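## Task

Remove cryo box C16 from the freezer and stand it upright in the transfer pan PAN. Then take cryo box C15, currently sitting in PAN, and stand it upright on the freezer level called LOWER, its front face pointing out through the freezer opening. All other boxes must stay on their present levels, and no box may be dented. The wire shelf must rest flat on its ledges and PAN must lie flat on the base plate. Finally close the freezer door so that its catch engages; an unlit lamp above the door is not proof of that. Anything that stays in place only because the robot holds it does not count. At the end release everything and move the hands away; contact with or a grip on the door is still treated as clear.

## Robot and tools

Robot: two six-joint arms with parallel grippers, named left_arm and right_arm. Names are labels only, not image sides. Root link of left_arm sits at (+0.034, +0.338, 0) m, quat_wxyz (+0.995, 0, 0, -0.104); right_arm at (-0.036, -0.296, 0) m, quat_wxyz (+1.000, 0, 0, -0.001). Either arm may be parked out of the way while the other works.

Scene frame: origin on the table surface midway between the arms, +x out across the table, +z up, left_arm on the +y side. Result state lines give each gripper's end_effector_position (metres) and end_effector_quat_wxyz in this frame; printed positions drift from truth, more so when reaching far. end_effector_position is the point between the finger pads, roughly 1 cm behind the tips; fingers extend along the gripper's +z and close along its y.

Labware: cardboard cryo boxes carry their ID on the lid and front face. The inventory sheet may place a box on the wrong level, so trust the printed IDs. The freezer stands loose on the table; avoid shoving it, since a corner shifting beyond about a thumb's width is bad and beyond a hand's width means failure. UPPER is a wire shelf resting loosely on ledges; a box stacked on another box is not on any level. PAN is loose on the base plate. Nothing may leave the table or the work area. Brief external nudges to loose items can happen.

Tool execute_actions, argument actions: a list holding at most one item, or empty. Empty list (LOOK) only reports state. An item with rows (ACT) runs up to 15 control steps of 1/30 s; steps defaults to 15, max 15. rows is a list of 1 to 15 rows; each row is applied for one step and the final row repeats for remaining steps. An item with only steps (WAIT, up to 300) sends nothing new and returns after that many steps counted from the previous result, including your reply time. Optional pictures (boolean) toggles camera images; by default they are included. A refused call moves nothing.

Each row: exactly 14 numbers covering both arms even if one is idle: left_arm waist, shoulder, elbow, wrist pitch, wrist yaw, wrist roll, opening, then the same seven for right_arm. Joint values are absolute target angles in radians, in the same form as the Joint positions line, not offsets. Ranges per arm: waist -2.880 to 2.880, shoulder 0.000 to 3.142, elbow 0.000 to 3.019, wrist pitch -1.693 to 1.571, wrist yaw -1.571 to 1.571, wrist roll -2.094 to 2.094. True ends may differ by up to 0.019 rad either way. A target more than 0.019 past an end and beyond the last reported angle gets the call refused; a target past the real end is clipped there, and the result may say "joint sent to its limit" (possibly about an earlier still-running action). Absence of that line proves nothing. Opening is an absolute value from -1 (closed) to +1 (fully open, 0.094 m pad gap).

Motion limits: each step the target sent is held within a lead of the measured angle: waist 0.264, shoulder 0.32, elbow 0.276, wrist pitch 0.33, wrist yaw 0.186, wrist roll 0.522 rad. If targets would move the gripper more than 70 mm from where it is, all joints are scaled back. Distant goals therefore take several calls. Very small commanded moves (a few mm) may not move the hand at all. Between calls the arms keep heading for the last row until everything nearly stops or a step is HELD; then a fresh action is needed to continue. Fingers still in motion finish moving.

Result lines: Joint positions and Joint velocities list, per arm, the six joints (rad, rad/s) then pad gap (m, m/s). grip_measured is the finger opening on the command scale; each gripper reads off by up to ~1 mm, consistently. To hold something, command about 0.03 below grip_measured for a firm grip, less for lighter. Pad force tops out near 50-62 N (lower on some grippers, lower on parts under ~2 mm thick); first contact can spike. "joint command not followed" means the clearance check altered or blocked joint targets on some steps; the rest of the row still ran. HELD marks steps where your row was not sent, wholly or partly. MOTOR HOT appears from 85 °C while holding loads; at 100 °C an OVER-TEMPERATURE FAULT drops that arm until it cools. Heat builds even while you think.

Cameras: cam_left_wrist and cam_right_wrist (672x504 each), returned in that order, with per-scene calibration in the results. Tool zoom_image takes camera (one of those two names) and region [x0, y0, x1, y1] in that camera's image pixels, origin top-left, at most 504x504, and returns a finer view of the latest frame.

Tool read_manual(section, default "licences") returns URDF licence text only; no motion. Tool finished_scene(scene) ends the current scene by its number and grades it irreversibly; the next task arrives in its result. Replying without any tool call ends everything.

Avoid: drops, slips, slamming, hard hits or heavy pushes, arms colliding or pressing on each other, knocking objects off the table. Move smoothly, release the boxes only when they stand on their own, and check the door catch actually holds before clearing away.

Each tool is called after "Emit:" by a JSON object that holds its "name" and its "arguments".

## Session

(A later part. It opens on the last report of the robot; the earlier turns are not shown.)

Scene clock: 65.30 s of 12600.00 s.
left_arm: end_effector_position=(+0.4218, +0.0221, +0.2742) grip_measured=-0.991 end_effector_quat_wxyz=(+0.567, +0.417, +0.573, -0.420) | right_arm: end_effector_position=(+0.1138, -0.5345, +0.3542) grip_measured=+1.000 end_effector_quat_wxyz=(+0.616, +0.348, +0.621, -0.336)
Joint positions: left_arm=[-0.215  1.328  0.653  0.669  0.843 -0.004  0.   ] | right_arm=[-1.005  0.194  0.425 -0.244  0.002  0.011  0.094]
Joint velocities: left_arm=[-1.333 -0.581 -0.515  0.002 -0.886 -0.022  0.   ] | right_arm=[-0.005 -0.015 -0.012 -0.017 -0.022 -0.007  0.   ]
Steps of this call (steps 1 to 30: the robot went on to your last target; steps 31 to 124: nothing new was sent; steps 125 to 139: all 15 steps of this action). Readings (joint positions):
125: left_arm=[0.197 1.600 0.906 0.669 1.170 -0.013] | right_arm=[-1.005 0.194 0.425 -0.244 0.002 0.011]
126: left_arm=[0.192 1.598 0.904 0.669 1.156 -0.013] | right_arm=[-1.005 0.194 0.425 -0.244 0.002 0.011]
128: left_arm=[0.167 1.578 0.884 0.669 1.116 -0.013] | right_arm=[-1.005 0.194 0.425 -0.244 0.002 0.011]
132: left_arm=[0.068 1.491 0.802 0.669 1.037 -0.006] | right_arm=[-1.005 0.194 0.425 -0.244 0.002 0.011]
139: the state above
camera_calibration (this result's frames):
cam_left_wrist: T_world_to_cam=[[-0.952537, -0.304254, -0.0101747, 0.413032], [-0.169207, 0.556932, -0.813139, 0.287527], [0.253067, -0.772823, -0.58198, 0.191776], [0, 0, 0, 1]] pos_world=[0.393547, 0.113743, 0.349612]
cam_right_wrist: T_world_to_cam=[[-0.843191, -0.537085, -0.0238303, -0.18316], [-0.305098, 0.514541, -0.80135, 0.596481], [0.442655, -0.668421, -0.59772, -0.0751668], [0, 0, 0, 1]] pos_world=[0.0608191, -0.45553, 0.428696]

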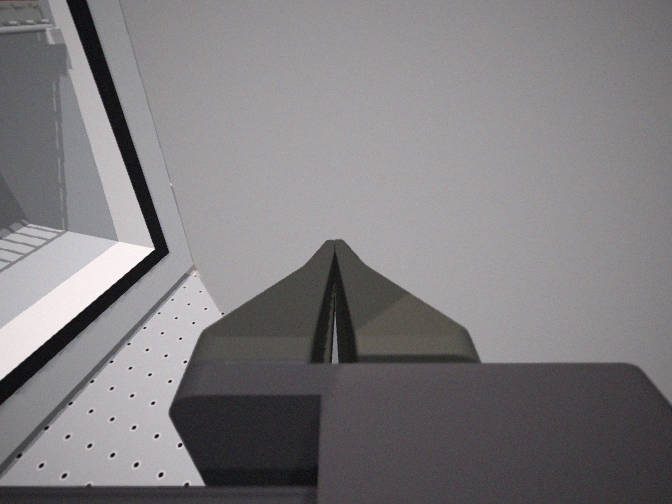

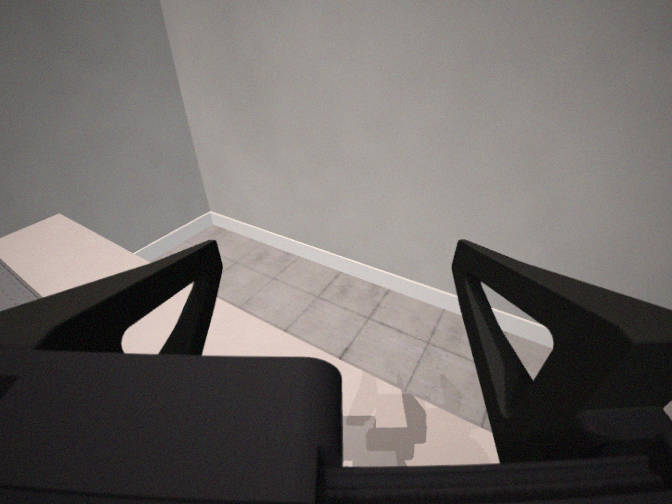

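Emit:
{"name": "execute_actions", "arguments": {"actions": [{"rows":[[-0.41,1.25,0.6,0.69,0.78,0,-1,-1,0.2,0.45,-0.25,0,0,1],[-0.44,1.26,0.61,0.69,0.75,0,-1,-1,0.2,0.45,-0.25,0,0,1],[-0.47,1.28,0.63,0.69,0.72,0,-1,-1,0.2,0.45,-0.25,0,0,1],[-0.5,1.3,0.65,0.69,0.69,0,-1,-1,0.2,0.45,-0.25,0,0,1],[-0.53,1.32,0.67,0.69,0.66,0,-1,-1,0.2,0.45,-0.25,0,0,1],[-0.56,1.34,0.69,0.69,0.63,0,-1,-1,0.2,0.45,-0.25,0,0,1],[-0.59,1.36,0.71,0.69,0.6,0,-1,-1,0.2,0.45,-0.25,0,0,1],[-0.62,1.38,0.73,0.69,0.57,0,-1,-1,0.2,0.45,-0.25,0,0,1],[-0.65,1.4,0.75,0.69,0.54,0,-1,-1,0.2,0.45,-0.25,0,0,1],[-0.68,1.42,0.77,0.69,0.51,0,-1,-1,0.2,0.45,-0.25,0,0,1],[-0.71,1.44,0.79,0.69,0.48,0,-1,-1,0.2,0.45,-0.25,0,0,1],[-0.74,1.46,0.81,0.69,0.45,0,-1,-1,0.2,0.45,-0.25,0,0,1],[-0.76,1.48,0.83,0.69,0.43,0,-1,-1,0.2,0.45,-0.25,0,0,1]]}], "pictures": false}}

Emit:
{"name": "execute_actions", "arguments": {"actions": [{"steps":10}], "pictures": false}}

Emit:
{"name": "execute_actions", "arguments": {"actions": [{"rows":[[-0.5,1.14,0.5,0.95,-0.5,0,1,-1,0.2,0.45,-0.25,0,0,1]]}], "pictures": false}}

Emit:
{"name": "execute_actions", "arguments": {"actions": [{"steps":20}]}}

Scene clock: 69.20 s of 12600.00 s.
left_arm: end_effector_position=(+0.3054, -0.1668, +0.2562) grip_measured=-0.991 end_effector_quat_wxyz=(+0.530, +0.454, +0.558, -0.450) | right_arm: end_effector_position=(+0.1138, -0.5345, +0.3542) grip_measured=+1.000 end_effector_quat_wxyz=(+0.616, +0.348, +0.621, -0.336)
Joint positions: left_arm=[-0.741  1.465  0.754  0.673  0.437 -0.004  0.   ] | right_arm=[-1.005  0.194  0.425 -0.244  0.002  0.011  0.094]
Joint velocities: left_arm=[-0.454  0.337  0.33  -0.002 -0.022 -0.051 -0.   ] | right_arm=[ 0.005 -0.005 -0.022  0.002  0.022 -0.051  0.   ]
Steps of this call (steps 1 to 30: the robot went on to your last target; steps 31 to 102: nothing new was sent; steps 103 to 117: all 15 steps of this action). Readings (joint positions):
103: left_arm=[-0.389 1.249 0.590 0.670 0.799 -0.004] | right_arm=[-1.005 0.194 0.425 -0.244 0.002 0.011]
104: left_arm=[-0.394 1.249 0.590 0.670 0.775 -0.004] | right_arm=[-1.005 0.194 0.425 -0.244 0.002 0.011]
106: left_arm=[-0.424 1.253 0.590 0.671 0.717 -0.004] | right_arm=[-1.005 0.194 0.425 -0.244 0.002 0.011]
110: left_arm=[-0.549 1.319 0.627 0.672 0.600 -0.004] | right_arm=[-1.005 0.194 0.425 -0.244 0.002 0.011]
117: the state above

Scene clock: 69.53 s of 12600.00 s.
left_arm: end_effector_position=(+0.2965, -0.1790, +0.2567) grip_measured=-0.991 end_effector_quat_wxyz=(+0.525, +0.460, +0.552, -0.456) | right_arm: end_effector_position=(+0.1138, -0.5345, +0.3542) grip_measured=+1.000 end_effector_quat_wxyz=(+0.616, +0.348, +0.621, -0.336)
Joint positions: left_arm=[-0.767  1.481  0.772  0.673  0.434 -0.004  0.   ] | right_arm=[-1.005  0.194  0.425 -0.244  0.002  0.011  0.094]
Joint velocities: left_arm=[-0.005 -0.005 -0.007 -0.002  0.022  0.081  0.   ] | right_arm=[-0.015 -0.024  0.027 -0.007 -0.007 -0.007  0.   ]
Steps of this call (steps 1 to 10: the robot went on to your last target). Readings (joint positions):
1: left_arm=[-0.754 1.474 0.764 0.673 0.436 -0.004] | right_arm=[-1.005 0.194 0.425 -0.244 0.002 0.011]
2: left_arm=[-0.762 1.480 0.769 0.673 0.436 -0.004] | right_arm=[-1.005 0.194 0.425 -0.244 0.002 0.011]
4: left_arm=[-0.767 1.481 0.772 0.673 0.436 -0.004] | right_arm=[-1.005 0.194 0.425 -0.244 0.002 0.011]
8: left_arm=[-0.767 1.481 0.772 0.673 0.434 -0.004] | right_arm=[-1.005 0.194 0.425 -0.244 0.002 0.011]
10: the state above

Scene clock: 70.03 s of 12600.00 s.
left_arm: end_effector_position=(+0.4259, +0.1128, +0.3499) grip_measured=+1.000 end_effector_quat_wxyz=(+0.787, +0.011, +0.602, -0.139) | right_arm: end_effector_position=(+0.1138, -0.5345, +0.3542) grip_measured=+1.000 end_effector_quat_wxyz=(+0.616, +0.348, +0.621, -0.336)
Joint positions: left_arm=[-0.491  1.123  0.503  0.937 -0.486 -0.004  0.094] | right_arm=[-1.005  0.194  0.425 -0.244  0.002  0.011  0.094]
Joint velocities: left_arm=[-0.005 -0.015  0.002  0.032 -0.33   0.037  0.   ] | right_arm=[ 0.005 -0.015  0.012  0.002 -0.022 -0.066  0.   ]
Steps of this call (steps 1 to 15: all 15 steps of this action). Readings (joint positions):
1: left_arm=[-0.762 1.475 0.760 0.687 0.406 -0.004] | right_arm=[-1.005 0.194 0.425 -0.244 0.002 0.011]
2: left_arm=[-0.750 1.459 0.733 0.715 0.371 -0.004] | right_arm=[-1.005 0.194 0.425 -0.244 0.002 0.011]
4: left_arm=[-0.700 1.405 0.665 0.757 0.297 -0.004] | right_arm=[-1.005 0.194 0.425 -0.244 0.002 0.011]
8: left_arm=[-0.575 1.272 0.553 0.843 0.069 -0.004] | right_arm=[-1.005 0.194 0.425 -0.244 0.002 0.011]
15: the state above

Scene clock: 70.70 s of 12600.00 s.
left_arm: end_effector_position=(+0.4271, +0.1136, +0.3472) grip_measured=+1.000 end_effector_quat_wxyz=(+0.785, +0.008, +0.604, -0.135) | right_arm: end_effector_position=(+0.1138, -0.5345, +0.3542) grip_measured=+1.000 end_effector_quat_wxyz=(+0.616, +0.348, +0.621, -0.336)
Joint positions: left_arm=[-0.491  1.128  0.503  0.937 -0.495 -0.004  0.094] | right_arm=[-1.005  0.194  0.425 -0.244  0.002  0.011  0.094]
Joint velocities: left_arm=[-0.015  0.005 -0.007  0.007 -0.051  0.037  0.   ] | right_arm=[-0.005 -0.015 -0.007  0.002 -0.051 -0.007  0.   ]
Steps of this call (steps 1 to 15: the robot went on to your last target; steps 16 to 20: nothing new was sent). Readings (joint positions):
1: left_arm=[-0.491 1.123 0.503 0.937 -0.492 -0.004] | right_arm=[-1.005 0.194 0.425 -0.244 0.002 0.011]
2: left_arm=[-0.491 1.125 0.503 0.937 -0.494 -0.004] | right_arm=[-1.005 0.194 0.425 -0.244 0.002 0.011]
4: left_arm=[-0.491 1.127 0.503 0.937 -0.495 -0.004] | right_arm=[-1.005 0.194 0.425 -0.244 0.002 0.011]
8: left_arm=[-0.491 1.128 0.503 0.937 -0.495 -0.004] | right_arm=[-1.005 0.194 0.425 -0.244 0.002 0.011]
20: the state above
All arms were judged still, so your last target was given up. Only a new action makes them travel on or press farther. Fingers that are still opening or closing keep moving.
camera_calibration (this result's frames):
cam_left_wrist: T_world_to_cam=[[-0.212055, -0.968143, 0.133163, 0.156027], [-0.354409, -0.0508, -0.93371, 0.486761], [0.910729, -0.245192, -0.332346, -0.123827], [0, 0, 0, 1]] pos_world=[0.318371, 0.145422, 0.392563]
cam_right_wrist: T_world_to_cam=[[-0.843191, -0.537085, -0.0238303, -0.18316], [-0.305098, 0.514541, -0.80135, 0.596481], [0.442655, -0.668421, -0.59772, -0.0751668], [0, 0, 0, 1]] pos_world=[0.0608191, -0.45553, 0.428696]

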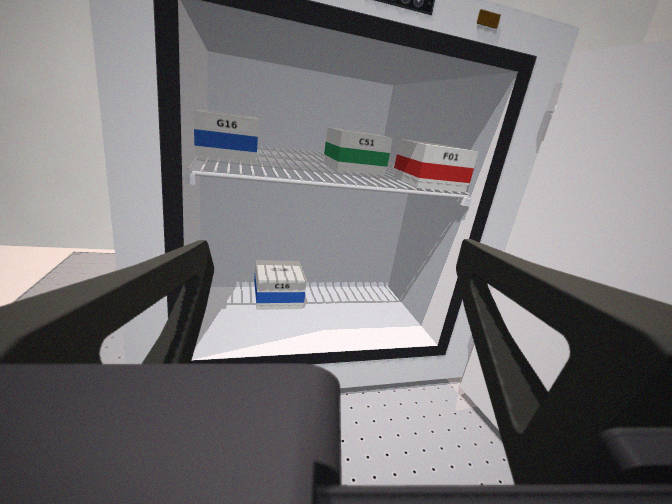

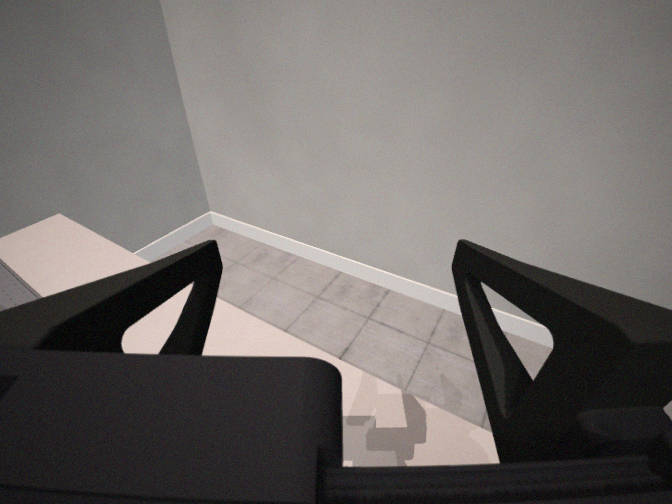

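Emit:
{"name": "execute_actions", "arguments": {"actions": [{"rows":[[-0.25,1.84,1.23,0.3,-0.435,-0.145,1,-1,0.2,0.45,-0.25,0,0,1]]}], "pictures": false}}

Emit:
{"name": "execute_actions", "arguments": {"actions": [{"steps":20}]}}

Scene clock: 78.87 s of 12600.00 s.
left_arm: end_effector_position=(+0.6539, +0.1061, +0.1118) grip_measured=+1.000 end_effector_quat_wxyz=(+0.551, +0.037, +0.833, +0.032) | right_arm: end_effector_position=(+0.1138, -0.5345, +0.3542) grip_measured=+1.000 end_effector_quat_wxyz=(+0.616, +0.348, +0.621, -0.336)
Joint positions: left_arm=[-0.26   1.818  1.033  0.34  -0.441 -0.099  0.094] | right_arm=[-1.005  0.194  0.425 -0.244  0.002  0.011  0.094]
Joint velocities: left_arm=[ 0.054  1.158  1.243 -0.432  0.022 -0.081  0.   ] | right_arm=[-0.005 -0.015  0.012  0.007 -0.022 -0.066  0.   ]
Steps of this call (steps 1 to 230: nothing new was sent; steps 231 to 245: all 15 steps of this action). Readings (joint positions):
231: left_arm=[-0.483 1.136 0.509 0.916 -0.483 -0.011] | right_arm=[-1.005 0.194 0.425 -0.244 0.002 0.011]
232: left_arm=[-0.462 1.155 0.528 0.872 -0.471 -0.020] | right_arm=[-1.005 0.194 0.425 -0.244 0.002 0.011]
234: left_arm=[-0.404 1.230 0.583 0.781 -0.458 -0.035] | right_arm=[-1.005 0.194 0.425 -0.244 0.002 0.011]
238: left_arm=[-0.314 1.429 0.722 0.574 -0.449 -0.062] | right_arm=[-1.005 0.194 0.425 -0.244 0.002 0.011]
245: the state above

Scene clock: 79.53 s of 12600.00 s.
left_arm: end_effector_position=(+0.6781, +0.0914, +0.1125) grip_measured=+1.000 end_effector_quat_wxyz=(+0.550, +0.021, +0.835, +0.023) | right_arm: end_effector_position=(+0.1138, -0.5345, +0.3542) grip_measured=+1.000 end_effector_quat_wxyz=(+0.616, +0.348, +0.621, -0.336)
Joint positions: left_arm=[-0.265  1.872  1.126  0.293 -0.449 -0.14   0.094] | right_arm=[-1.005  0.194  0.425 -0.244  0.002  0.011  0.094]
Joint velocities: left_arm=[-0.015 -0.005 -0.007 -0.007 -0.037  0.007  0.   ] | right_arm=[-0.015  0.005  0.012 -0.002  0.007 -0.007  0.   ]
Steps of this call (steps 1 to 20: the robot went on to your last target). Readings (joint positions):
1: left_arm=[-0.258 1.851 1.071 0.328 -0.440 -0.102] | right_arm=[-1.005 0.194 0.425 -0.244 0.002 0.011]
2: left_arm=[-0.257 1.873 1.100 0.319 -0.439 -0.106] | right_arm=[-1.005 0.194 0.425 -0.244 0.002 0.011]
4: left_arm=[-0.264 1.877 1.113 0.305 -0.449 -0.116] | right_arm=[-1.005 0.194 0.425 -0.244 0.002 0.011]
8: left_arm=[-0.265 1.873 1.123 0.296 -0.449 -0.130] | right_arm=[-1.005 0.194 0.425 -0.244 0.002 0.011]
20: the state above
camera_calibration (this result's frames):
cam_left_wrist: T_world_to_cam=[[-0.0117263, -0.996578, -0.0818235, 0.109939], [-0.853161, 0.0526497, -0.518984, 0.637567], [0.521515, 0.0637229, -0.850859, -0.141858], [0, 0, 0, 1]] pos_world=[0.619217, 0.0850345, 0.219181]
cam_right_wrist: T_world_to_cam=[[-0.843191, -0.537085, -0.0238303, -0.18316], [-0.305098, 0.514541, -0.80135, 0.596481], [0.442655, -0.668421, -0.59772, -0.0751668], [0, 0, 0, 1]] pos_world=[0.0608191, -0.45553, 0.428696]

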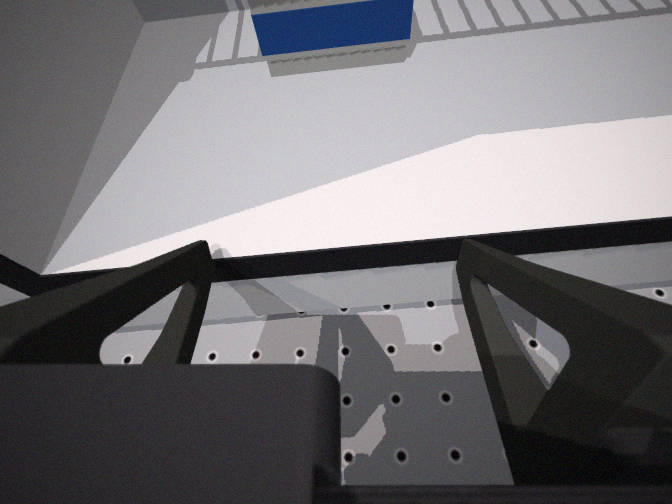

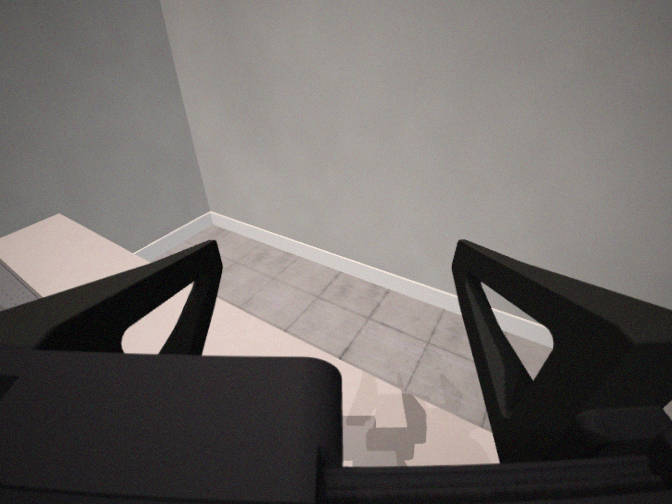

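Emit:
{"name": "execute_actions", "arguments": {"actions": [{"rows":[[-0.25,1.84,1.1,0.3,-0.45,-0.145,1,-1,0.2,0.45,-0.25,0,0,1],[-0.25,1.8,1.1,0.3,-0.45,-0.145,1,-1,0.2,0.45,-0.25,0,0,1],[-0.25,1.76,1.1,0.3,-0.45,-0.145,1,-1,0.2,0.45,-0.25,0,0,1],[-0.25,1.76,1.1,0.3,-0.45,-0.145,1,-1,0.2,0.45,-0.25,0,0,1],[-0.25,1.76,1.12,0.3,-0.45,-0.145,1,-1,0.2,0.45,-0.25,0,0,1],[-0.25,1.76,1.15,0.3,-0.45,-0.145,1,-1,0.2,0.45,-0.25,0,0,1],[-0.25,1.77,1.18,0.3,-0.45,-0.145,1,-1,0.2,0.45,-0.25,0,0,1],[-0.25,1.78,1.21,0.3,-0.45,-0.145,1,-1,0.2,0.45,-0.25,0,0,1],[-0.25,1.79,1.24,0.3,-0.45,-0.145,1,-1,0.2,0.45,-0.25,0,0,1],[-0.25,1.8,1.25,0.3,-0.45,-0.145,1,-1,0.2,0.45,-0.25,0,0,1],[-0.25,1.81,1.25,0.3,-0.45,-0.145,1,-1,0.2,0.45,-0.25,0,0,1],[-0.25,1.82,1.25,0.3,-0.45,-0.145,1,-1,0.2,0.45,-0.25,0,0,1]]}]}}

Scene clock: 85.77 s of 12600.00 s.
left_arm: end_effector_position=(+0.7009, +0.0843, +0.1969) grip_measured=+1.000 end_effector_quat_wxyz=(+0.603, -0.001, +0.798, -0.001) | right_arm: end_effector_position=(+0.1138, -0.5345, +0.3542) grip_measured=+1.000 end_effector_quat_wxyz=(+0.616, +0.348, +0.621, -0.336)
Joint positions: left_arm=[-0.259  1.807  1.205  0.293 -0.449 -0.141  0.094] | right_arm=[-1.005  0.194  0.425 -0.244  0.002  0.011  0.094]
Joint velocities: left_arm=[-0.005 -0.005  0.154 -0.007 -0.095  0.037  0.   ] | right_arm=[-0.005  0.005  0.002 -0.002 -0.081 -0.022  0.   ]
Steps of this call (steps 1 to 15: the robot went on to your last target; steps 16 to 172: nothing new was sent; steps 173 to 187: all 15 steps of this action). Readings (joint positions):
173: left_arm=[-0.265 1.872 1.122 0.293 -0.449 -0.141] | right_arm=[-1.005 0.194 0.425 -0.244 0.002 0.011]
174: left_arm=[-0.265 1.868 1.117 0.293 -0.449 -0.141] | right_arm=[-1.005 0.194 0.425 -0.244 0.002 0.011]
176: left_arm=[-0.262 1.851 1.100 0.293 -0.449 -0.141] | right_arm=[-1.005 0.194 0.425 -0.244 0.002 0.011]
180: left_arm=[-0.259 1.810 1.106 0.293 -0.449 -0.141] | right_arm=[-1.005 0.194 0.425 -0.244 0.002 0.011]
187: the state above
camera_calibration (this result's frames):
cam_left_wrist: T_world_to_cam=[[0.000928767, -0.999863, -0.0165151, 0.0886232], [-0.779608, 0.00961889, -0.626194, 0.674415], [0.626267, 0.0134569, -0.779492, -0.164677], [0, 0, 0, 1]] pos_world=[0.628829, 0.08434, 0.295414]
cam_right_wrist: T_world_to_cam=[[-0.843191, -0.537085, -0.0238303, -0.18316], [-0.305098, 0.514541, -0.80135, 0.596481], [0.442655, -0.668421, -0.59772, -0.0751668], [0, 0, 0, 1]] pos_world=[0.0608191, -0.45553, 0.428696]

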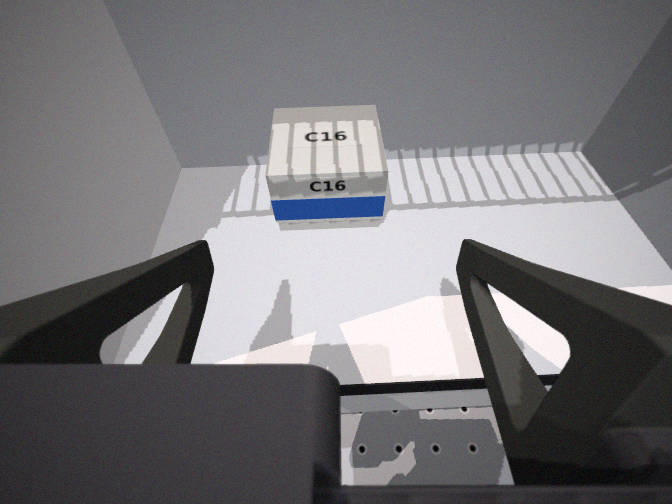

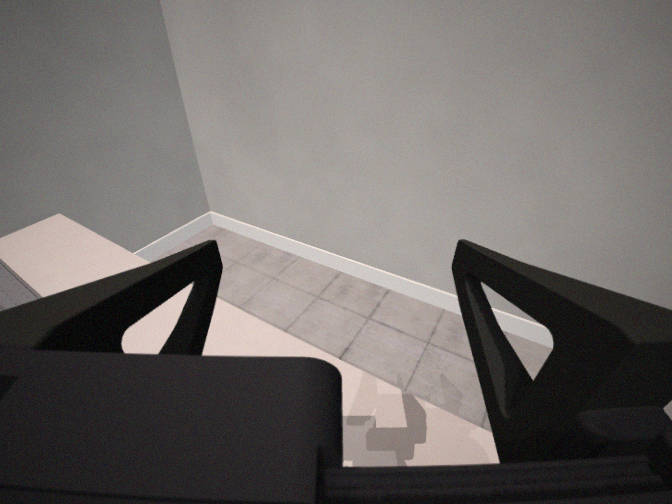

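Emit:
{"name": "execute_actions", "arguments": {"actions": [{"rows":[[-0.245,1.82,1.27,0.29,-0.45,-0.145,1,-1,0.2,0.45,-0.25,0,0,1],[-0.24,1.835,1.29,0.29,-0.45,-0.145,1,-1,0.2,0.45,-0.25,0,0,1],[-0.235,1.85,1.31,0.29,-0.445,-0.145,1,-1,0.2,0.45,-0.25,0,0,1],[-0.23,1.87,1.33,0.285,-0.445,-0.145,1,-1,0.2,0.45,-0.25,0,0,1],[-0.225,1.89,1.35,0.285,-0.44,-0.145,1,-1,0.2,0.45,-0.25,0,0,1],[-0.22,1.91,1.37,0.28,-0.44,-0.145,1,-1,0.2,0.45,-0.25,0,0,1],[-0.215,1.93,1.39,0.28,-0.435,-0.145,1,-1,0.2,0.45,-0.25,0,0,1],[-0.21,1.95,1.41,0.275,-0.435,-0.145,1,-1,0.2,0.45,-0.25,0,0,1],[-0.205,1.97,1.43,0.275,-0.43,-0.145,1,-1,0.2,0.45,-0.25,0,0,1],[-0.2,1.99,1.45,0.27,-0.43,-0.145,1,-1,0.2,0.45,-0.25,0,0,1],[-0.197,2.01,1.467,0.27,-0.43,-0.145,1,-1,0.2,0.45,-0.25,0,0,1],[-0.197,2.025,1.467,0.27,-0.43,-0.145,1,-1,0.2,0.45,-0.25,0,0,1]]}], "pictures": false}}

Emit:
{"name": "execute_actions", "arguments": {"actions": [{"steps":10}]}}

Scene clock: 91.00 s of 12600.00 s.
left_arm: end_effector_position=(+0.7788, +0.0946, +0.1594) grip_measured=+1.000 end_effector_quat_wxyz=(+0.600, -0.021, +0.799, +0.012) | right_arm: end_effector_position=(+0.1138, -0.5345, +0.3542) grip_measured=+1.000 end_effector_quat_wxyz=(+0.616, +0.348, +0.621, -0.336)
Joint positions: left_arm=[-0.199  2.011  1.417  0.281 -0.434 -0.141  0.094] | right_arm=[-1.005  0.194  0.425 -0.244  0.002  0.011  0.094]
Joint velocities: left_arm=[ 0.073  0.278  0.007 -0.09  -0.051  0.037  0.   ] | right_arm=[-0.015  0.005 -0.007  0.002  0.007  0.051  0.   ]
Steps of this call (steps 1 to 15: the robot went on to your last target; steps 16 to 142: nothing new was sent; steps 143 to 157: all 15 steps of this action). Readings (joint positions):
143: left_arm=[-0.259 1.809 1.209 0.293 -0.449 -0.141] | right_arm=[-1.005 0.194 0.425 -0.244 0.002 0.011]
144: left_arm=[-0.258 1.810 1.210 0.293 -0.449 -0.141] | right_arm=[-1.005 0.194 0.425 -0.244 0.002 0.011]
146: left_arm=[-0.254 1.820 1.226 0.293 -0.449 -0.141] | right_arm=[-1.005 0.194 0.425 -0.244 0.002 0.011]
150: left_arm=[-0.236 1.885 1.314 0.291 -0.441 -0.141] | right_arm=[-1.005 0.194 0.425 -0.244 0.002 0.011]
157: the state above

Scene clock: 91.33 s of 12600.00 s.
left_arm: end_effector_position=(+0.7794, +0.0968, +0.1391) grip_measured=+1.000 end_effector_quat_wxyz=(+0.588, -0.017, +0.808, +0.018) | right_arm: end_effector_position=(+0.1138, -0.5345, +0.3542) grip_measured=+1.000 end_effector_quat_wxyz=(+0.616, +0.348, +0.621, -0.336)
Joint positions: left_arm=[-0.196  2.036  1.417  0.273 -0.434 -0.141  0.094] | right_arm=[-1.005  0.194  0.425 -0.244  0.002  0.011  0.094]
Joint velocities: left_arm=[ 0.005 -0.005 -0.007 -0.012  0.037 -0.007  0.   ] | right_arm=[-0.024 -0.005 -0.012  0.002  0.066 -0.007  0.   ]
Steps of this call (steps 1 to 10: the robot went on to your last target). Readings (joint positions):
1: left_arm=[-0.197 2.021 1.417 0.278 -0.434 -0.141] | right_arm=[-1.005 0.194 0.425 -0.244 0.002 0.011]
2: left_arm=[-0.196 2.028 1.417 0.276 -0.434 -0.141] | right_arm=[-1.005 0.194 0.425 -0.244 0.002 0.011]
4: left_arm=[-0.196 2.036 1.417 0.273 -0.434 -0.141] | right_arm=[-1.005 0.194 0.425 -0.244 0.002 0.011]
8: left_arm=[-0.196 2.036 1.417 0.273 -0.434 -0.141] | right_arm=[-1.005 0.194 0.425 -0.244 0.002 0.011]
10: the state above
camera_calibration (this result's frames):
cam_left_wrist: T_world_to_cam=[[0.0485831, -0.99841, -0.0285946, 0.0645003], [-0.801115, -0.0218527, -0.598111, 0.715124], [0.596535, 0.0519656, -0.800903, -0.236653], [0, 0, 0, 1]] pos_world=[0.710935, 0.0923229, 0.240032]
cam_right_wrist: T_world_to_cam=[[-0.843191, -0.537085, -0.0238303, -0.18316], [-0.305098, 0.514541, -0.80135, 0.596481], [0.442655, -0.668421, -0.59772, -0.0751668], [0, 0, 0, 1]] pos_world=[0.0608191, -0.45553, 0.428696]

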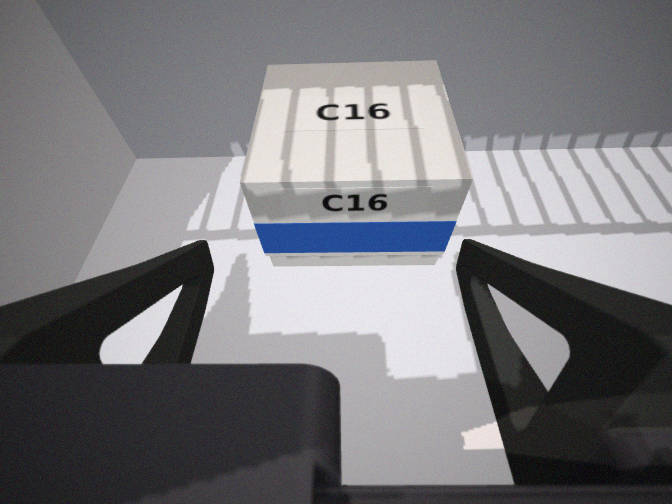

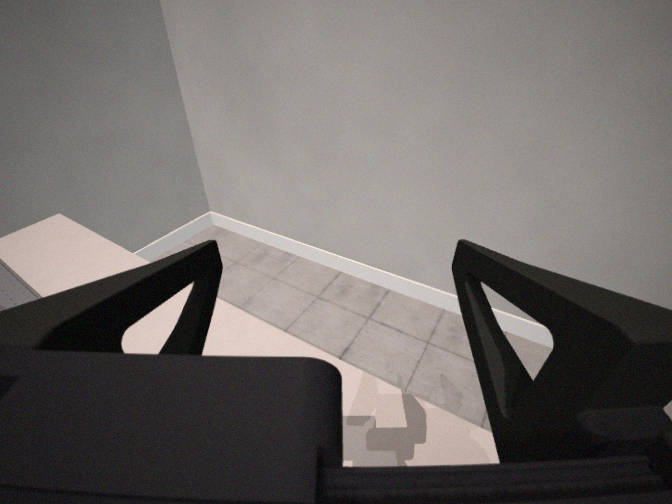

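Emit:
{"name": "execute_actions", "arguments": {"actions": [{"rows":[[-0.205,2.03,1.485,0.265,-0.43,-0.14,1,-1,0.2,0.45,-0.25,0,0,1],[-0.205,2.04,1.505,0.255,-0.43,-0.14,1,-1,0.2,0.45,-0.25,0,0,1],[-0.2,2.05,1.525,0.25,-0.43,-0.14,1,-1,0.2,0.45,-0.25,0,0,1],[-0.195,2.06,1.545,0.24,-0.425,-0.14,1,-1,0.2,0.45,-0.25,0,0,1],[-0.19,2.07,1.565,0.23,-0.42,-0.14,1,-1,0.2,0.45,-0.25,0,0,1],[-0.187,2.085,1.585,0.22,-0.42,-0.14,1,-1,0.2,0.45,-0.25,0,0,1],[-0.183,2.095,1.605,0.215,-0.415,-0.14,1,-1,0.2,0.45,-0.25,0,0,1],[-0.18,2.105,1.625,0.205,-0.41,-0.14,1,-1,0.2,0.45,-0.25,0,0,1],[-0.176,2.12,1.645,0.195,-0.41,-0.14,1,-1,0.2,0.45,-0.25,0,0,1],[-0.173,2.13,1.665,0.19,-0.405,-0.14,1,-1,0.2,0.45,-0.25,0,0,1],[-0.17,2.145,1.685,0.18,-0.405,-0.14,1,-1,0.2,0.45,-0.25,0,0,1]]}], "pictures": false}}

Emit:
{"name": "execute_actions", "arguments": {"actions": [{"steps":10}]}}

Scene clock: 98.43 s of 12600.00 s.
left_arm: end_effector_position=(+0.8334, +0.0826, +0.1680) grip_measured=+1.000 end_effector_quat_wxyz=(+0.604, -0.022, +0.797, +0.005) | right_arm: end_effector_position=(+0.1138, -0.5345, +0.3542) grip_measured=+1.000 end_effector_quat_wxyz=(+0.616, +0.348, +0.621, -0.336)
Joint positions: left_arm=[-0.182  2.123  1.63   0.194 -0.409 -0.141  0.094] | right_arm=[-1.005  0.194  0.425 -0.244  0.002  0.011  0.094]
Joint velocities: left_arm=[ 0.073  0.015 -0.002 -0.051 -0.037 -0.022  0.   ] | right_arm=[ 0.005 -0.015 -0.007  0.007 -0.037 -0.081  0.   ]
Steps of this call (steps 1 to 30: the robot went on to your last target; steps 31 to 198: nothing new was sent; steps 199 to 213: all 15 steps of this action). Readings (joint positions):
199: left_arm=[-0.196 2.036 1.417 0.273 -0.434 -0.141] | right_arm=[-1.005 0.194 0.425 -0.244 0.002 0.011]
200: left_arm=[-0.196 2.036 1.419 0.271 -0.434 -0.141] | right_arm=[-1.005 0.194 0.425 -0.244 0.002 0.011]
202: left_arm=[-0.196 2.040 1.435 0.259 -0.432 -0.141] | right_arm=[-1.005 0.194 0.425 -0.244 0.002 0.011]
206: left_arm=[-0.196 2.069 1.520 0.228 -0.418 -0.141] | right_arm=[-1.005 0.194 0.425 -0.244 0.002 0.011]
213: the state above

Scene clock: 98.77 s of 12600.00 s.
left_arm: end_effector_position=(+0.8351, +0.0885, +0.1581) grip_measured=+1.000 end_effector_quat_wxyz=(+0.598, -0.022, +0.801, +0.010) | right_arm: end_effector_position=(+0.1138, -0.5345, +0.3542) grip_measured=+1.000 end_effector_quat_wxyz=(+0.616, +0.348, +0.621, -0.336)
Joint positions: left_arm=[-0.174  2.133  1.63   0.187 -0.409 -0.141  0.094] | right_arm=[-1.005  0.194  0.425 -0.244  0.002  0.011  0.094]
Joint velocities: left_arm=[-0.005 -0.015 -0.017  0.002 -0.022  0.022  0.   ] | right_arm=[ 0.005 -0.005 -0.012 -0.017 -0.007  0.007  0.   ]
Steps of this call (steps 1 to 10: the robot went on to your last target). Readings (joint positions):
1: left_arm=[-0.179 2.125 1.630 0.192 -0.409 -0.141] | right_arm=[-1.005 0.194 0.425 -0.244 0.002 0.011]
2: left_arm=[-0.177 2.127 1.630 0.190 -0.409 -0.141] | right_arm=[-1.005 0.194 0.425 -0.244 0.002 0.011]
4: left_arm=[-0.175 2.131 1.630 0.188 -0.409 -0.141] | right_arm=[-1.005 0.194 0.425 -0.244 0.002 0.011]
8: left_arm=[-0.174 2.133 1.630 0.187 -0.409 -0.141] | right_arm=[-1.005 0.194 0.425 -0.244 0.002 0.011]
10: the state above
camera_calibration (this result's frames):
cam_left_wrist: T_world_to_cam=[[0.0473204, -0.99884, -0.0089115, 0.0519799], [-0.786785, -0.0317747, -0.616409, 0.762772], [0.615411, 0.0361801, -0.787375, -0.270688], [0, 0, 0, 1]] pos_world=[0.764262, 0.0859499, 0.25751]
cam_right_wrist: T_world_to_cam=[[-0.843191, -0.537085, -0.0238303, -0.18316], [-0.305098, 0.514541, -0.80135, 0.596481], [0.442655, -0.668421, -0.59772, -0.0751668], [0, 0, 0, 1]] pos_world=[0.0608191, -0.45553, 0.428696]

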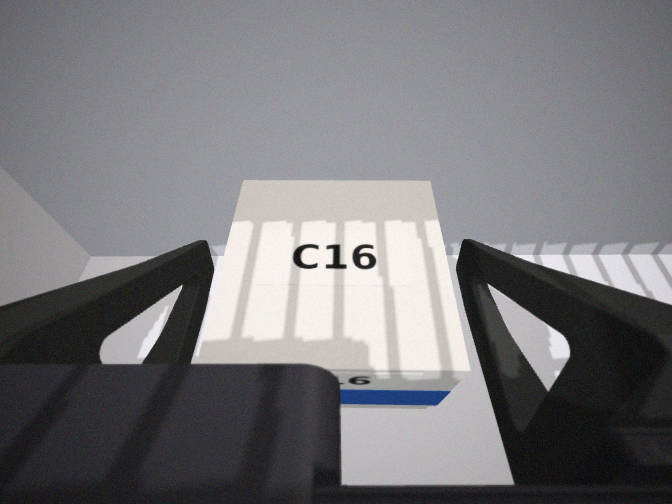

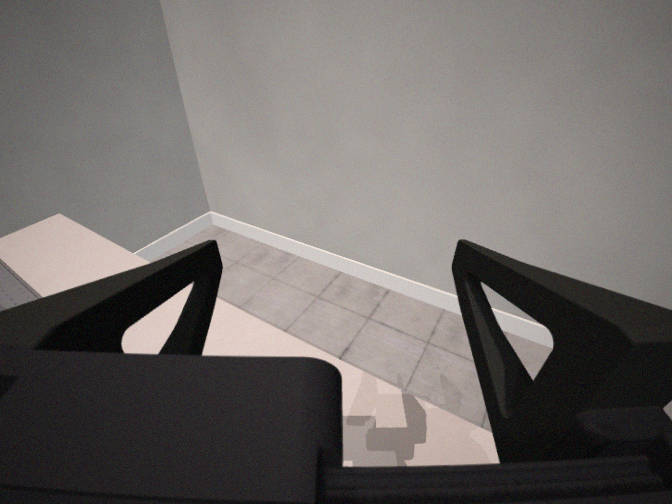

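Centered; lower 2 cm and close gradually.

Emit:
{"name": "execute_actions", "arguments": {"actions": [{"rows":[[-0.17,2.165,1.685,0.18,-0.405,-0.14,1,-1,0.2,0.45,-0.25,0,0,1]]}], "pictures": false}}

Emit:
{"name": "execute_actions", "arguments": {"actions": [{"rows":[[-0.17,2.165,1.685,0.18,-0.405,-0.14,0.85,-1,0.2,0.45,-0.25,0,0,1],[-0.17,2.165,1.685,0.18,-0.405,-0.14,0.75,-1,0.2,0.45,-0.25,0,0,1],[-0.17,2.165,1.685,0.18,-0.405,-0.14,0.7,-1,0.2,0.45,-0.25,0,0,1],[-0.17,2.165,1.685,0.18,-0.405,-0.14,0.68,-1,0.2,0.45,-0.25,0,0,1],[-0.17,2.165,1.685,0.18,-0.405,-0.14,0.66,-1,0.2,0.45,-0.25,0,0,1],[-0.17,2.165,1.685,0.18,-0.405,-0.14,0.64,-1,0.2,0.45,-0.25,0,0,1]]}]}}

Scene clock: 101.80 s of 12600.00 s.
left_arm: end_effector_position=(+0.8354, +0.0883, +0.1414) grip_measured=+1.000 end_effector_quat_wxyz=(+0.590, -0.020, +0.807, +0.013) | right_arm: end_effector_position=(+0.1138, -0.5345, +0.3542) grip_measured=+1.000 end_effector_quat_wxyz=(+0.616, +0.348, +0.621, -0.336)
Joint positions: left_arm=[-0.174  2.154  1.63   0.187 -0.409 -0.141  0.094] | right_arm=[-1.005  0.194  0.425 -0.244  0.002  0.011  0.094]
Joint velocities: left_arm=[-0.015  0.005  0.007  0.002 -0.037 -0.066  0.   ] | right_arm=[-0.005 -0.015  0.012 -0.002  0.022 -0.081  0.   ]
Steps of this call (steps 1 to 30: the robot went on to your last target; steps 31 to 76: nothing new was sent; steps 77 to 91: all 15 steps of this action). Readings (joint positions):
77: left_arm=[-0.174 2.134 1.630 0.187 -0.409 -0.141] | right_arm=[-1.005 0.194 0.425 -0.244 0.002 0.011]
78: left_arm=[-0.174 2.135 1.630 0.187 -0.409 -0.141] | right_arm=[-1.005 0.194 0.425 -0.244 0.002 0.011]
80: left_arm=[-0.174 2.139 1.630 0.187 -0.409 -0.141] | right_arm=[-1.005 0.194 0.425 -0.244 0.002 0.011]
84: left_arm=[-0.174 2.149 1.630 0.187 -0.409 -0.141] | right_arm=[-1.005 0.194 0.425 -0.244 0.002 0.011]
91: the state above

Scene clock: 102.30 s of 12600.00 s.
left_arm: end_effector_position=(+0.8354, +0.0883, +0.1414) grip_measured=+0.643 end_effector_quat_wxyz=(+0.590, -0.020, +0.807, +0.013) | right_arm: end_effector_position=(+0.1138, -0.5345, +0.3542) grip_measured=+1.000 end_effector_quat_wxyz=(+0.616, +0.348, +0.621, -0.336)
Joint positions: left_arm=[-0.174  2.154  1.63   0.187 -0.409 -0.141  0.077] | right_arm=[-1.005  0.194  0.425 -0.244  0.002  0.011  0.094]
Joint velocities: left_arm=[-0.005 -0.015 -0.012 -0.007 -0.022  0.037  0.001] | right_arm=[ 0.005  0.005  0.002 -0.002  0.007  0.081  0.   ]
Steps of this call (steps 1 to 15: all 15 steps of this action). Readings (joint positions):
1: left_arm=[-0.174 2.154 1.630 0.187 -0.409 -0.141] | right_arm=[-1.005 0.194 0.425 -0.244 0.002 0.011]
2: left_arm=[-0.174 2.154 1.630 0.187 -0.409 -0.141] | right_arm=[-1.005 0.194 0.425 -0.244 0.002 0.011]
4: left_arm=[-0.174 2.154 1.630 0.187 -0.409 -0.141] | right_arm=[-1.005 0.194 0.425 -0.244 0.002 0.011]
8: left_arm=[-0.174 2.154 1.630 0.187 -0.409 -0.141] | right_arm=[-1.005 0.194 0.425 -0.244 0.002 0.011]
15: the state above
camera_calibration (this result's frames):
cam_left_wrist: T_world_to_cam=[[0.047068, -0.998738, -0.0175078, 0.0530823], [-0.798419, -0.0270833, -0.601493, 0.759911], [0.60026, 0.0422897, -0.798686, -0.270401], [0, 0, 0, 1]] pos_world=[0.76654, 0.0850314, 0.242045]
cam_right_wrist: T_world_to_cam=[[-0.843191, -0.537085, -0.0238303, -0.18316], [-0.305098, 0.514541, -0.80135, 0.596481], [0.442655, -0.668421, -0.59772, -0.0751668], [0, 0, 0, 1]] pos_world=[0.0608191, -0.45553, 0.428696]

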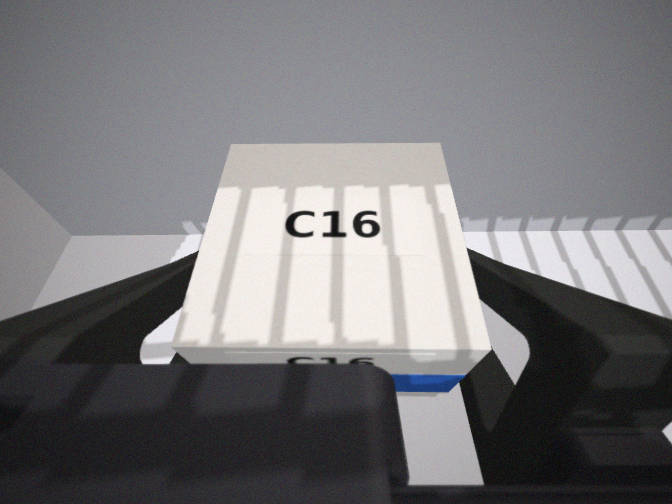

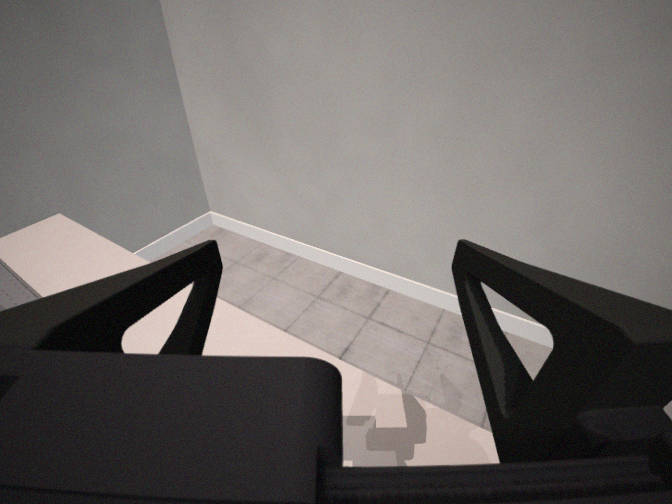

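Emit:
{"name": "execute_actions", "arguments": {"actions": [{"rows":[[-0.17,2.165,1.685,0.18,-0.405,-0.14,0.62,-1,0.2,0.45,-0.25,0,0,1],[-0.17,2.165,1.685,0.18,-0.405,-0.14,0.61,-1,0.2,0.45,-0.25,0,0,1],[-0.17,2.165,1.685,0.18,-0.405,-0.14,0.6,-1,0.2,0.45,-0.25,0,0,1]],"steps":8}], "pictures": false}}

Scene clock: 103.90 s of 12600.00 s.
left_arm: end_effector_position=(+0.8354, +0.0883, +0.1414) grip_measured=+0.603 end_effector_quat_wxyz=(+0.590, -0.020, +0.807, +0.013) | right_arm: end_effector_position=(+0.1138, -0.5345, +0.3542) grip_measured=+1.000 end_effector_quat_wxyz=(+0.616, +0.348, +0.621, -0.336)
Joint positions: left_arm=[-0.174  2.154  1.63   0.187 -0.409 -0.141  0.075] | right_arm=[-1.005  0.194  0.425 -0.244  0.002  0.011  0.094]
Joint velocities: left_arm=[-0.005 -0.005  0.017 -0.012 -0.037  0.022  0.001] | right_arm=[ 0.005  0.005 -0.012 -0.002 -0.037 -0.007  0.   ]
Steps of this call (steps 1 to 15: the robot went on to your last target; steps 16 to 40: nothing new was sent; steps 41 to 48: all 8 steps of this action). Readings (joint positions):
41: left_arm=[-0.174 2.154 1.630 0.187 -0.409 -0.141] | right_arm=[-1.005 0.194 0.425 -0.244 0.002 0.011]
42: left_arm=[-0.174 2.154 1.630 0.187 -0.409 -0.141] | right_arm=[-1.005 0.194 0.425 -0.244 0.002 0.011]
44: left_arm=[-0.174 2.154 1.630 0.187 -0.409 -0.141] | right_arm=[-1.005 0.194 0.425 -0.244 0.002 0.011]
48: the state above

Emit:
{"name": "execute_actions", "arguments": {"actions": [{"rows":[[-0.17,2.165,1.685,0.18,-0.405,-0.14,0.59,-1,0.2,0.45,-0.25,0,0,1],[-0.17,2.165,1.685,0.18,-0.405,-0.14,0.58,-1,0.2,0.45,-0.25,0,0,1],[-0.17,2.165,1.685,0.18,-0.405,-0.14,0.57,-1,0.2,0.45,-0.25,0,0,1]],"steps":8}], "pictures": false}}

Scene clock: 105.93 s of 12600.00 s.
left_arm: end_effector_position=(+0.8354, +0.0883, +0.1414) grip_measured=+0.575 end_effector_quat_wxyz=(+0.590, -0.020, +0.807, +0.013) | right_arm: end_effector_position=(+0.1138, -0.5345, +0.3542) grip_measured=+1.000 end_effector_quat_wxyz=(+0.616, +0.348, +0.621, -0.336)
Joint positions: left_arm=[-0.174  2.154  1.63   0.187 -0.409 -0.141  0.074] | right_arm=[-1.005  0.194  0.425 -0.244  0.002  0.011  0.094]
Joint velocities: left_arm=[ 0.005 -0.015 -0.022 -0.002 -0.022  0.037  0.   ] | right_arm=[-0.005 -0.015  0.027 -0.002 -0.022 -0.051  0.   ]
Steps of this call (steps 1 to 15: the robot went on to your last target; steps 16 to 53: nothing new was sent; steps 54 to 61: all 8 steps of this action). Readings (joint positions):
54: left_arm=[-0.174 2.154 1.630 0.187 -0.409 -0.141] | right_arm=[-1.005 0.194 0.425 -0.244 0.002 0.011]
55: left_arm=[-0.174 2.154 1.630 0.187 -0.409 -0.141] | right_arm=[-1.005 0.194 0.425 -0.244 0.002 0.011]
57: left_arm=[-0.174 2.154 1.630 0.187 -0.409 -0.141] | right_arm=[-1.005 0.194 0.425 -0.244 0.002 0.011]
61: the state above

Emit:
{"name": "execute_actions", "arguments": {"actions": [{"rows":[[-0.17,2.165,1.685,0.18,-0.405,-0.14,0.56,-1,0.2,0.45,-0.25,0,0,1],[-0.17,2.165,1.685,0.18,-0.405,-0.14,0.55,-1,0.2,0.45,-0.25,0,0,1]],"steps":8}], "pictures": false}}

Scene clock: 109.17 s of 12600.00 s.
left_arm: end_effector_position=(+0.8354, +0.0883, +0.1414) grip_measured=+0.559 end_effector_quat_wxyz=(+0.590, -0.020, +0.807, +0.013) | right_arm: end_effector_position=(+0.1138, -0.5345, +0.3542) grip_measured=+1.000 end_effector_quat_wxyz=(+0.616, +0.348, +0.621, -0.336)
Joint positions: left_arm=[-0.174  2.154  1.63   0.187 -0.409 -0.141  0.073] | right_arm=[-1.005  0.194  0.425 -0.244  0.002  0.011  0.094]
Joint velocities: left_arm=[-0.005 -0.005 -0.007  0.002 -0.022  0.051 -0.   ] | right_arm=[-0.005  0.005  0.012  0.002 -0.007 -0.007  0.   ]
Steps of this call (steps 1 to 15: the robot went on to your last target; steps 16 to 89: nothing new was sent; steps 90 to 97: all 8 steps of this action). Readings (joint positions):
90: left_arm=[-0.174 2.154 1.630 0.187 -0.409 -0.141] | right_arm=[-1.005 0.194 0.425 -0.244 0.002 0.011]
91: left_arm=[-0.174 2.154 1.630 0.187 -0.409 -0.141] | right_arm=[-1.005 0.194 0.425 -0.244 0.002 0.011]
93: left_arm=[-0.174 2.154 1.630 0.187 -0.409 -0.141] | right_arm=[-1.005 0.194 0.425 -0.244 0.002 0.011]
97: the state above

Emit:
{"name": "execute_actions", "arguments": {"actions": [{"rows":[[-0.17,2.15,1.66,0.18,-0.405,-0.14,0.535,-1,0.2,0.45,-0.25,0,0,1],[-0.17,2.15,1.66,0.18,-0.405,-0.14,0.535,-1,0.2,0.45,-0.25,0,0,1],[-0.17,2.13,1.65,0.18,-0.405,-0.14,0.535,-1,0.2,0.45,-0.25,0,0,1],[-0.17,2.11,1.64,0.18,-0.405,-0.14,0.535,-1,0.2,0.45,-0.25,0,0,1],[-0.175,2.09,1.62,0.18,-0.41,-0.14,0.535,-1,0.2,0.45,-0.25,0,0,1],[-0.18,2.06,1.58,0.19,-0.41,-0.14,0.535,-1,0.2,0.45,-0.25,0,0,1],[-0.19,2.03,1.54,0.2,-0.415,-0.14,0.535,-1,0.2,0.45,-0.25,0,0,1],[-0.2,2.0,1.5,0.21,-0.42,-0.14,0.535,-1,0.2,0.45,-0.25,0,0,1],[-0.21,1.97,1.46,0.22,-0.425,-0.14,0.535,-1,0.2,0.45,-0.25,0,0,1],[-0.22,1.94,1.42,0.23,-0.43,-0.14,0.535,-1,0.2,0.45,-0.25,0,0,1],[-0.23,1.91,1.38,0.24,-0.435,-0.14,0.535,-1,0.2,0.45,-0.25,0,0,1],[-0.24,1.88,1.33,0.25,-0.44,-0.14,0.535,-1,0.2,0.45,-0.25,0,0,1],[-0.25,1.85,1.29,0.26,-0.445,-0.14,0.535,-1,0.2,0.45,-0.25,0,0,1],[-0.255,1.82,1.25,0.27,-0.45,-0.14,0.535,-1,0.2,0.45,-0.25,0,0,1],[-0.26,1.8,1.22,0.27,-0.45,-0.14,0.535,-1,0.2,0.45,-0.25,0,0,1]]}]}}

Scene clock: 116.73 s of 12600.00 s.
left_arm: end_effector_position=(+0.7287, +0.0972, +0.1583) grip_measured=+0.547 end_effector_quat_wxyz=(+0.573, -0.003, +0.819, +0.021) | right_arm: end_effector_position=(+0.1138, -0.5345, +0.3542) grip_measured=+1.000 end_effector_quat_wxyz=(+0.616, +0.348, +0.621, -0.336)
Joint positions: left_arm=[-0.225  1.899  1.28   0.229 -0.444 -0.141  0.073] | right_arm=[-1.005  0.194  0.425 -0.244  0.002  0.011  0.094]
Joint velocities: left_arm=[-0.376 -1.001 -1.126  0.198 -0.022 -0.11   0.   ] | right_arm=[-0.005 -0.015 -0.027  0.002 -0.022  0.066  0.   ]
Steps of this call (steps 1 to 15: the robot went on to your last target; steps 16 to 90: nothing new was sent; then 4.07 s passed at rest; steps 91 to 105: all 15 steps of this action). Readings (joint positions):
91: left_arm=[-0.174 2.154 1.630 0.187 -0.409 -0.141] | right_arm=[-1.005 0.194 0.425 -0.244 0.002 0.011]
92: left_arm=[-0.174 2.154 1.630 0.187 -0.409 -0.141] | right_arm=[-1.005 0.194 0.425 -0.244 0.002 0.011]
94: left_arm=[-0.174 2.154 1.630 0.187 -0.409 -0.141] | right_arm=[-1.005 0.194 0.425 -0.244 0.002 0.011]
98: left_arm=[-0.176 2.115 1.572 0.189 -0.411 -0.141] | right_arm=[-1.005 0.194 0.425 -0.244 0.002 0.011]
105: the state above
camera_calibration (this result's frames):
cam_left_wrist: T_world_to_cam=[[0.0276792, -0.998292, -0.0514525, 0.0867127], [-0.823928, 0.00636122, -0.566658, 0.694921], [0.566018, 0.0580778, -0.822345, -0.166042], [0, 0, 0, 1]] pos_world=[0.664147, 0.0917874, 0.261701]
cam_right_wrist: T_world_to_cam=[[-0.843191, -0.537085, -0.0238303, -0.18316], [-0.305098, 0.514541, -0.80135, 0.596481], [0.442655, -0.668421, -0.59772, -0.0751668], [0, 0, 0, 1]] pos_world=[0.0608191, -0.45553, 0.428696]

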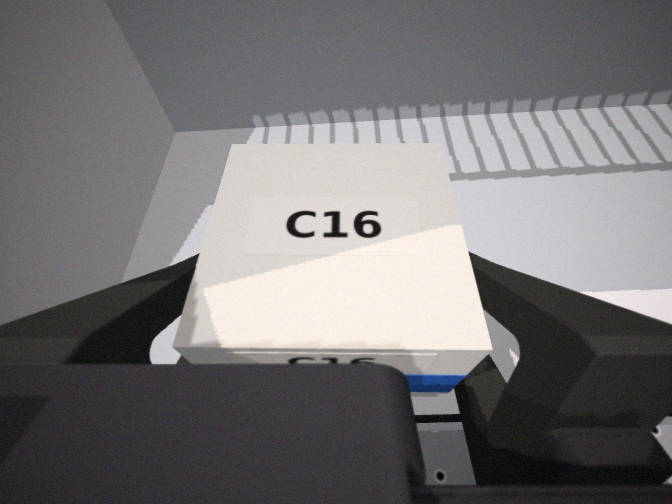

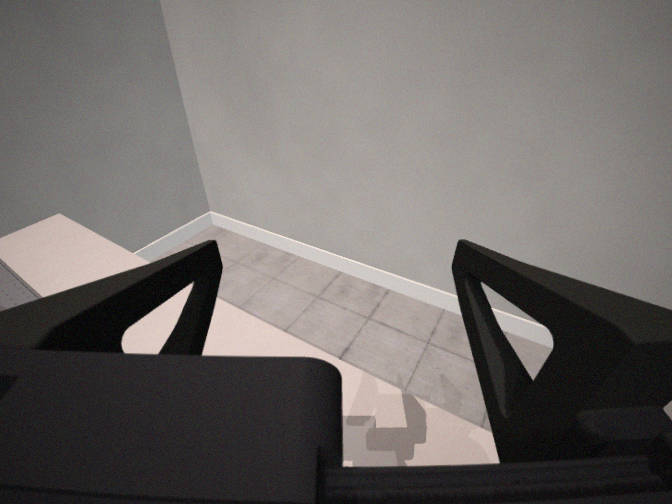

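Emit:
{"name": "execute_actions", "arguments": {"actions": [{"rows":[[-0.26,1.75,1.17,0.28,-0.45,-0.14,0.525,-1,0.2,0.45,-0.25,0,0,1],[-0.26,1.7,1.12,0.28,-0.45,-0.14,0.525,-1,0.2,0.45,-0.25,0,0,1],[-0.26,1.65,1.07,0.28,-0.45,-0.14,0.525,-1,0.2,0.45,-0.25,0,0,1],[-0.26,1.6,1.02,0.28,-0.45,-0.14,0.525,-1,0.2,0.45,-0.25,0,0,1],[-0.26,1.55,0.97,0.28,-0.42,-0.13,0.525,-1,0.2,0.45,-0.25,0,0,1],[-0.24,1.5,0.92,0.28,-0.38,-0.12,0.525,-1,0.2,0.45,-0.25,0,0,1],[-0.2,1.45,0.87,0.28,-0.34,-0.1,0.525,-1,0.2,0.45,-0.25,0,0,1],[-0.16,1.4,0.82,0.28,-0.3,-0.09,0.525,-1,0.2,0.45,-0.25,0,0,1],[-0.12,1.35,0.77,0.28,-0.25,-0.08,0.525,-1,0.2,0.45,-0.25,0,0,1],[-0.08,1.3,0.72,0.28,-0.2,-0.06,0.525,-1,0.2,0.45,-0.25,0,0,1],[-0.04,1.24,0.66,0.28,-0.15,-0.05,0.525,-1,0.2,0.45,-0.25,0,0,1],[0,1.18,0.6,0.28,-0.1,-0.03,0.525,-1,0.2,0.45,-0.25,0,0,1],[0.04,1.12,0.54,0.28,-0.05,-0.02,0.525,-1,0.2,0.45,-0.25,0,0,1],[0.08,1.06,0.48,0.28,0,0,0.525,-1,0.2,0.45,-0.25,0,0,1],[0.1,1.0,0.42,0.28,0,0,0.525,-1,0.2,0.45,-0.25,0,0,1]]}], "pictures": false}}

Emit:
{"name": "execute_actions", "arguments": {"actions": [{"steps":15}]}}

Scene clock: 121.83 s of 12600.00 s.
left_arm: end_effector_position=(+0.5280, +0.2263, +0.2061) grip_measured=+0.539 end_effector_quat_wxyz=(+0.569, +0.044, +0.819, -0.066) | right_arm: end_effector_position=(+0.1138, -0.5345, +0.3542) grip_measured=+1.000 end_effector_quat_wxyz=(+0.616, +0.348, +0.621, -0.336)
Joint positions: left_arm=[-0.038  1.241  0.628  0.26  -0.073 -0.088  0.072] | right_arm=[-1.005  0.194  0.425 -0.244  0.002  0.011  0.094]
Joint velocities: left_arm=[ 1.226 -1.636 -1.321 -0.007  0.696  0.168 -0.   ] | right_arm=[-0.005 -0.015 -0.002 -0.007 -0.051 -0.022  0.   ]
Steps of this call (steps 1 to 30: the robot went on to your last target; steps 31 to 90: nothing new was sent; then 1.60 s passed at rest; steps 91 to 105: all 15 steps of this action). Readings (joint positions):
91: left_arm=[-0.269 1.810 1.208 0.251 -0.445 -0.141] | right_arm=[-1.005 0.194 0.425 -0.244 0.002 0.011]
92: left_arm=[-0.269 1.801 1.192 0.256 -0.445 -0.141] | right_arm=[-1.005 0.194 0.425 -0.244 0.002 0.011]
94: left_arm=[-0.269 1.753 1.116 0.259 -0.445 -0.141] | right_arm=[-1.005 0.194 0.425 -0.244 0.002 0.011]
98: left_arm=[-0.254 1.583 0.913 0.259 -0.350 -0.134] | right_arm=[-1.005 0.194 0.425 -0.244 0.002 0.011]
105: the state above

Scene clock: 122.33 s of 12600.00 s.
left_arm: end_effector_position=(+0.4528, +0.2966, +0.1898) grip_measured=+0.539 end_effector_quat_wxyz=(+0.579, +0.031, +0.814, -0.033) | right_arm: end_effector_position=(+0.1138, -0.5345, +0.3542) grip_measured=+1.000 end_effector_quat_wxyz=(+0.616, +0.348, +0.621, -0.336)
Joint positions: left_arm=[ 0.109  0.994  0.398  0.261 -0.004 -0.02   0.072] | right_arm=[-1.005  0.194  0.425 -0.244  0.002  0.011  0.094]
Joint velocities: left_arm=[-0.005 -0.015  0.017  0.012  0.066 -0.007 -0.   ] | right_arm=[-0.005 -0.005 -0.002 -0.002 -0.051 -0.051  0.   ]
Steps of this call (steps 1 to 15: the robot went on to your last target). Readings (joint positions):
1: left_arm=[0.003 1.183 0.577 0.260 -0.047 -0.080] | right_arm=[-1.005 0.194 0.425 -0.244 0.002 0.011]
2: left_arm=[0.043 1.123 0.524 0.260 -0.025 -0.069] | right_arm=[-1.005 0.194 0.425 -0.244 0.002 0.011]
4: left_arm=[0.102 1.019 0.435 0.260 -0.014 -0.051] | right_arm=[-1.005 0.194 0.425 -0.244 0.002 0.011]
8: left_arm=[0.113 0.978 0.398 0.260 -0.006 -0.031] | right_arm=[-1.005 0.194 0.425 -0.244 0.002 0.011]
15: the state above
camera_calibration (this result's frames):
cam_left_wrist: T_world_to_cam=[[-0.0903449, -0.995907, -0.0028258, 0.338534], [-0.810979, 0.0752153, -0.58022, 0.460489], [0.578058, -0.0501283, -0.814455, 0.0295643], [0, 0, 0, 1]] pos_world=[0.386942, 0.303995, 0.292221]
cam_right_wrist: T_world_to_cam=[[-0.843191, -0.537085, -0.0238303, -0.18316], [-0.305098, 0.514541, -0.80135, 0.596481], [0.442655, -0.668421, -0.59772, -0.0751668], [0, 0, 0, 1]] pos_world=[0.0608191, -0.45553, 0.428696]

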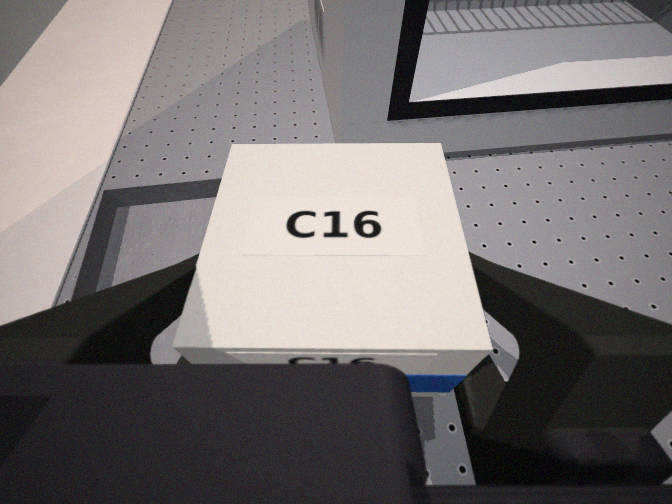

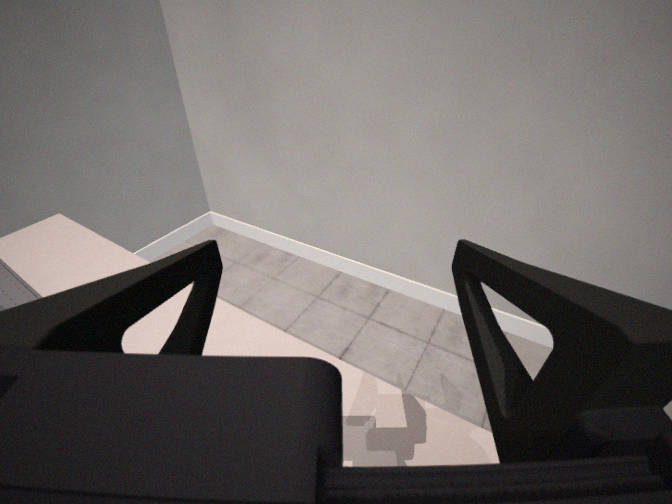

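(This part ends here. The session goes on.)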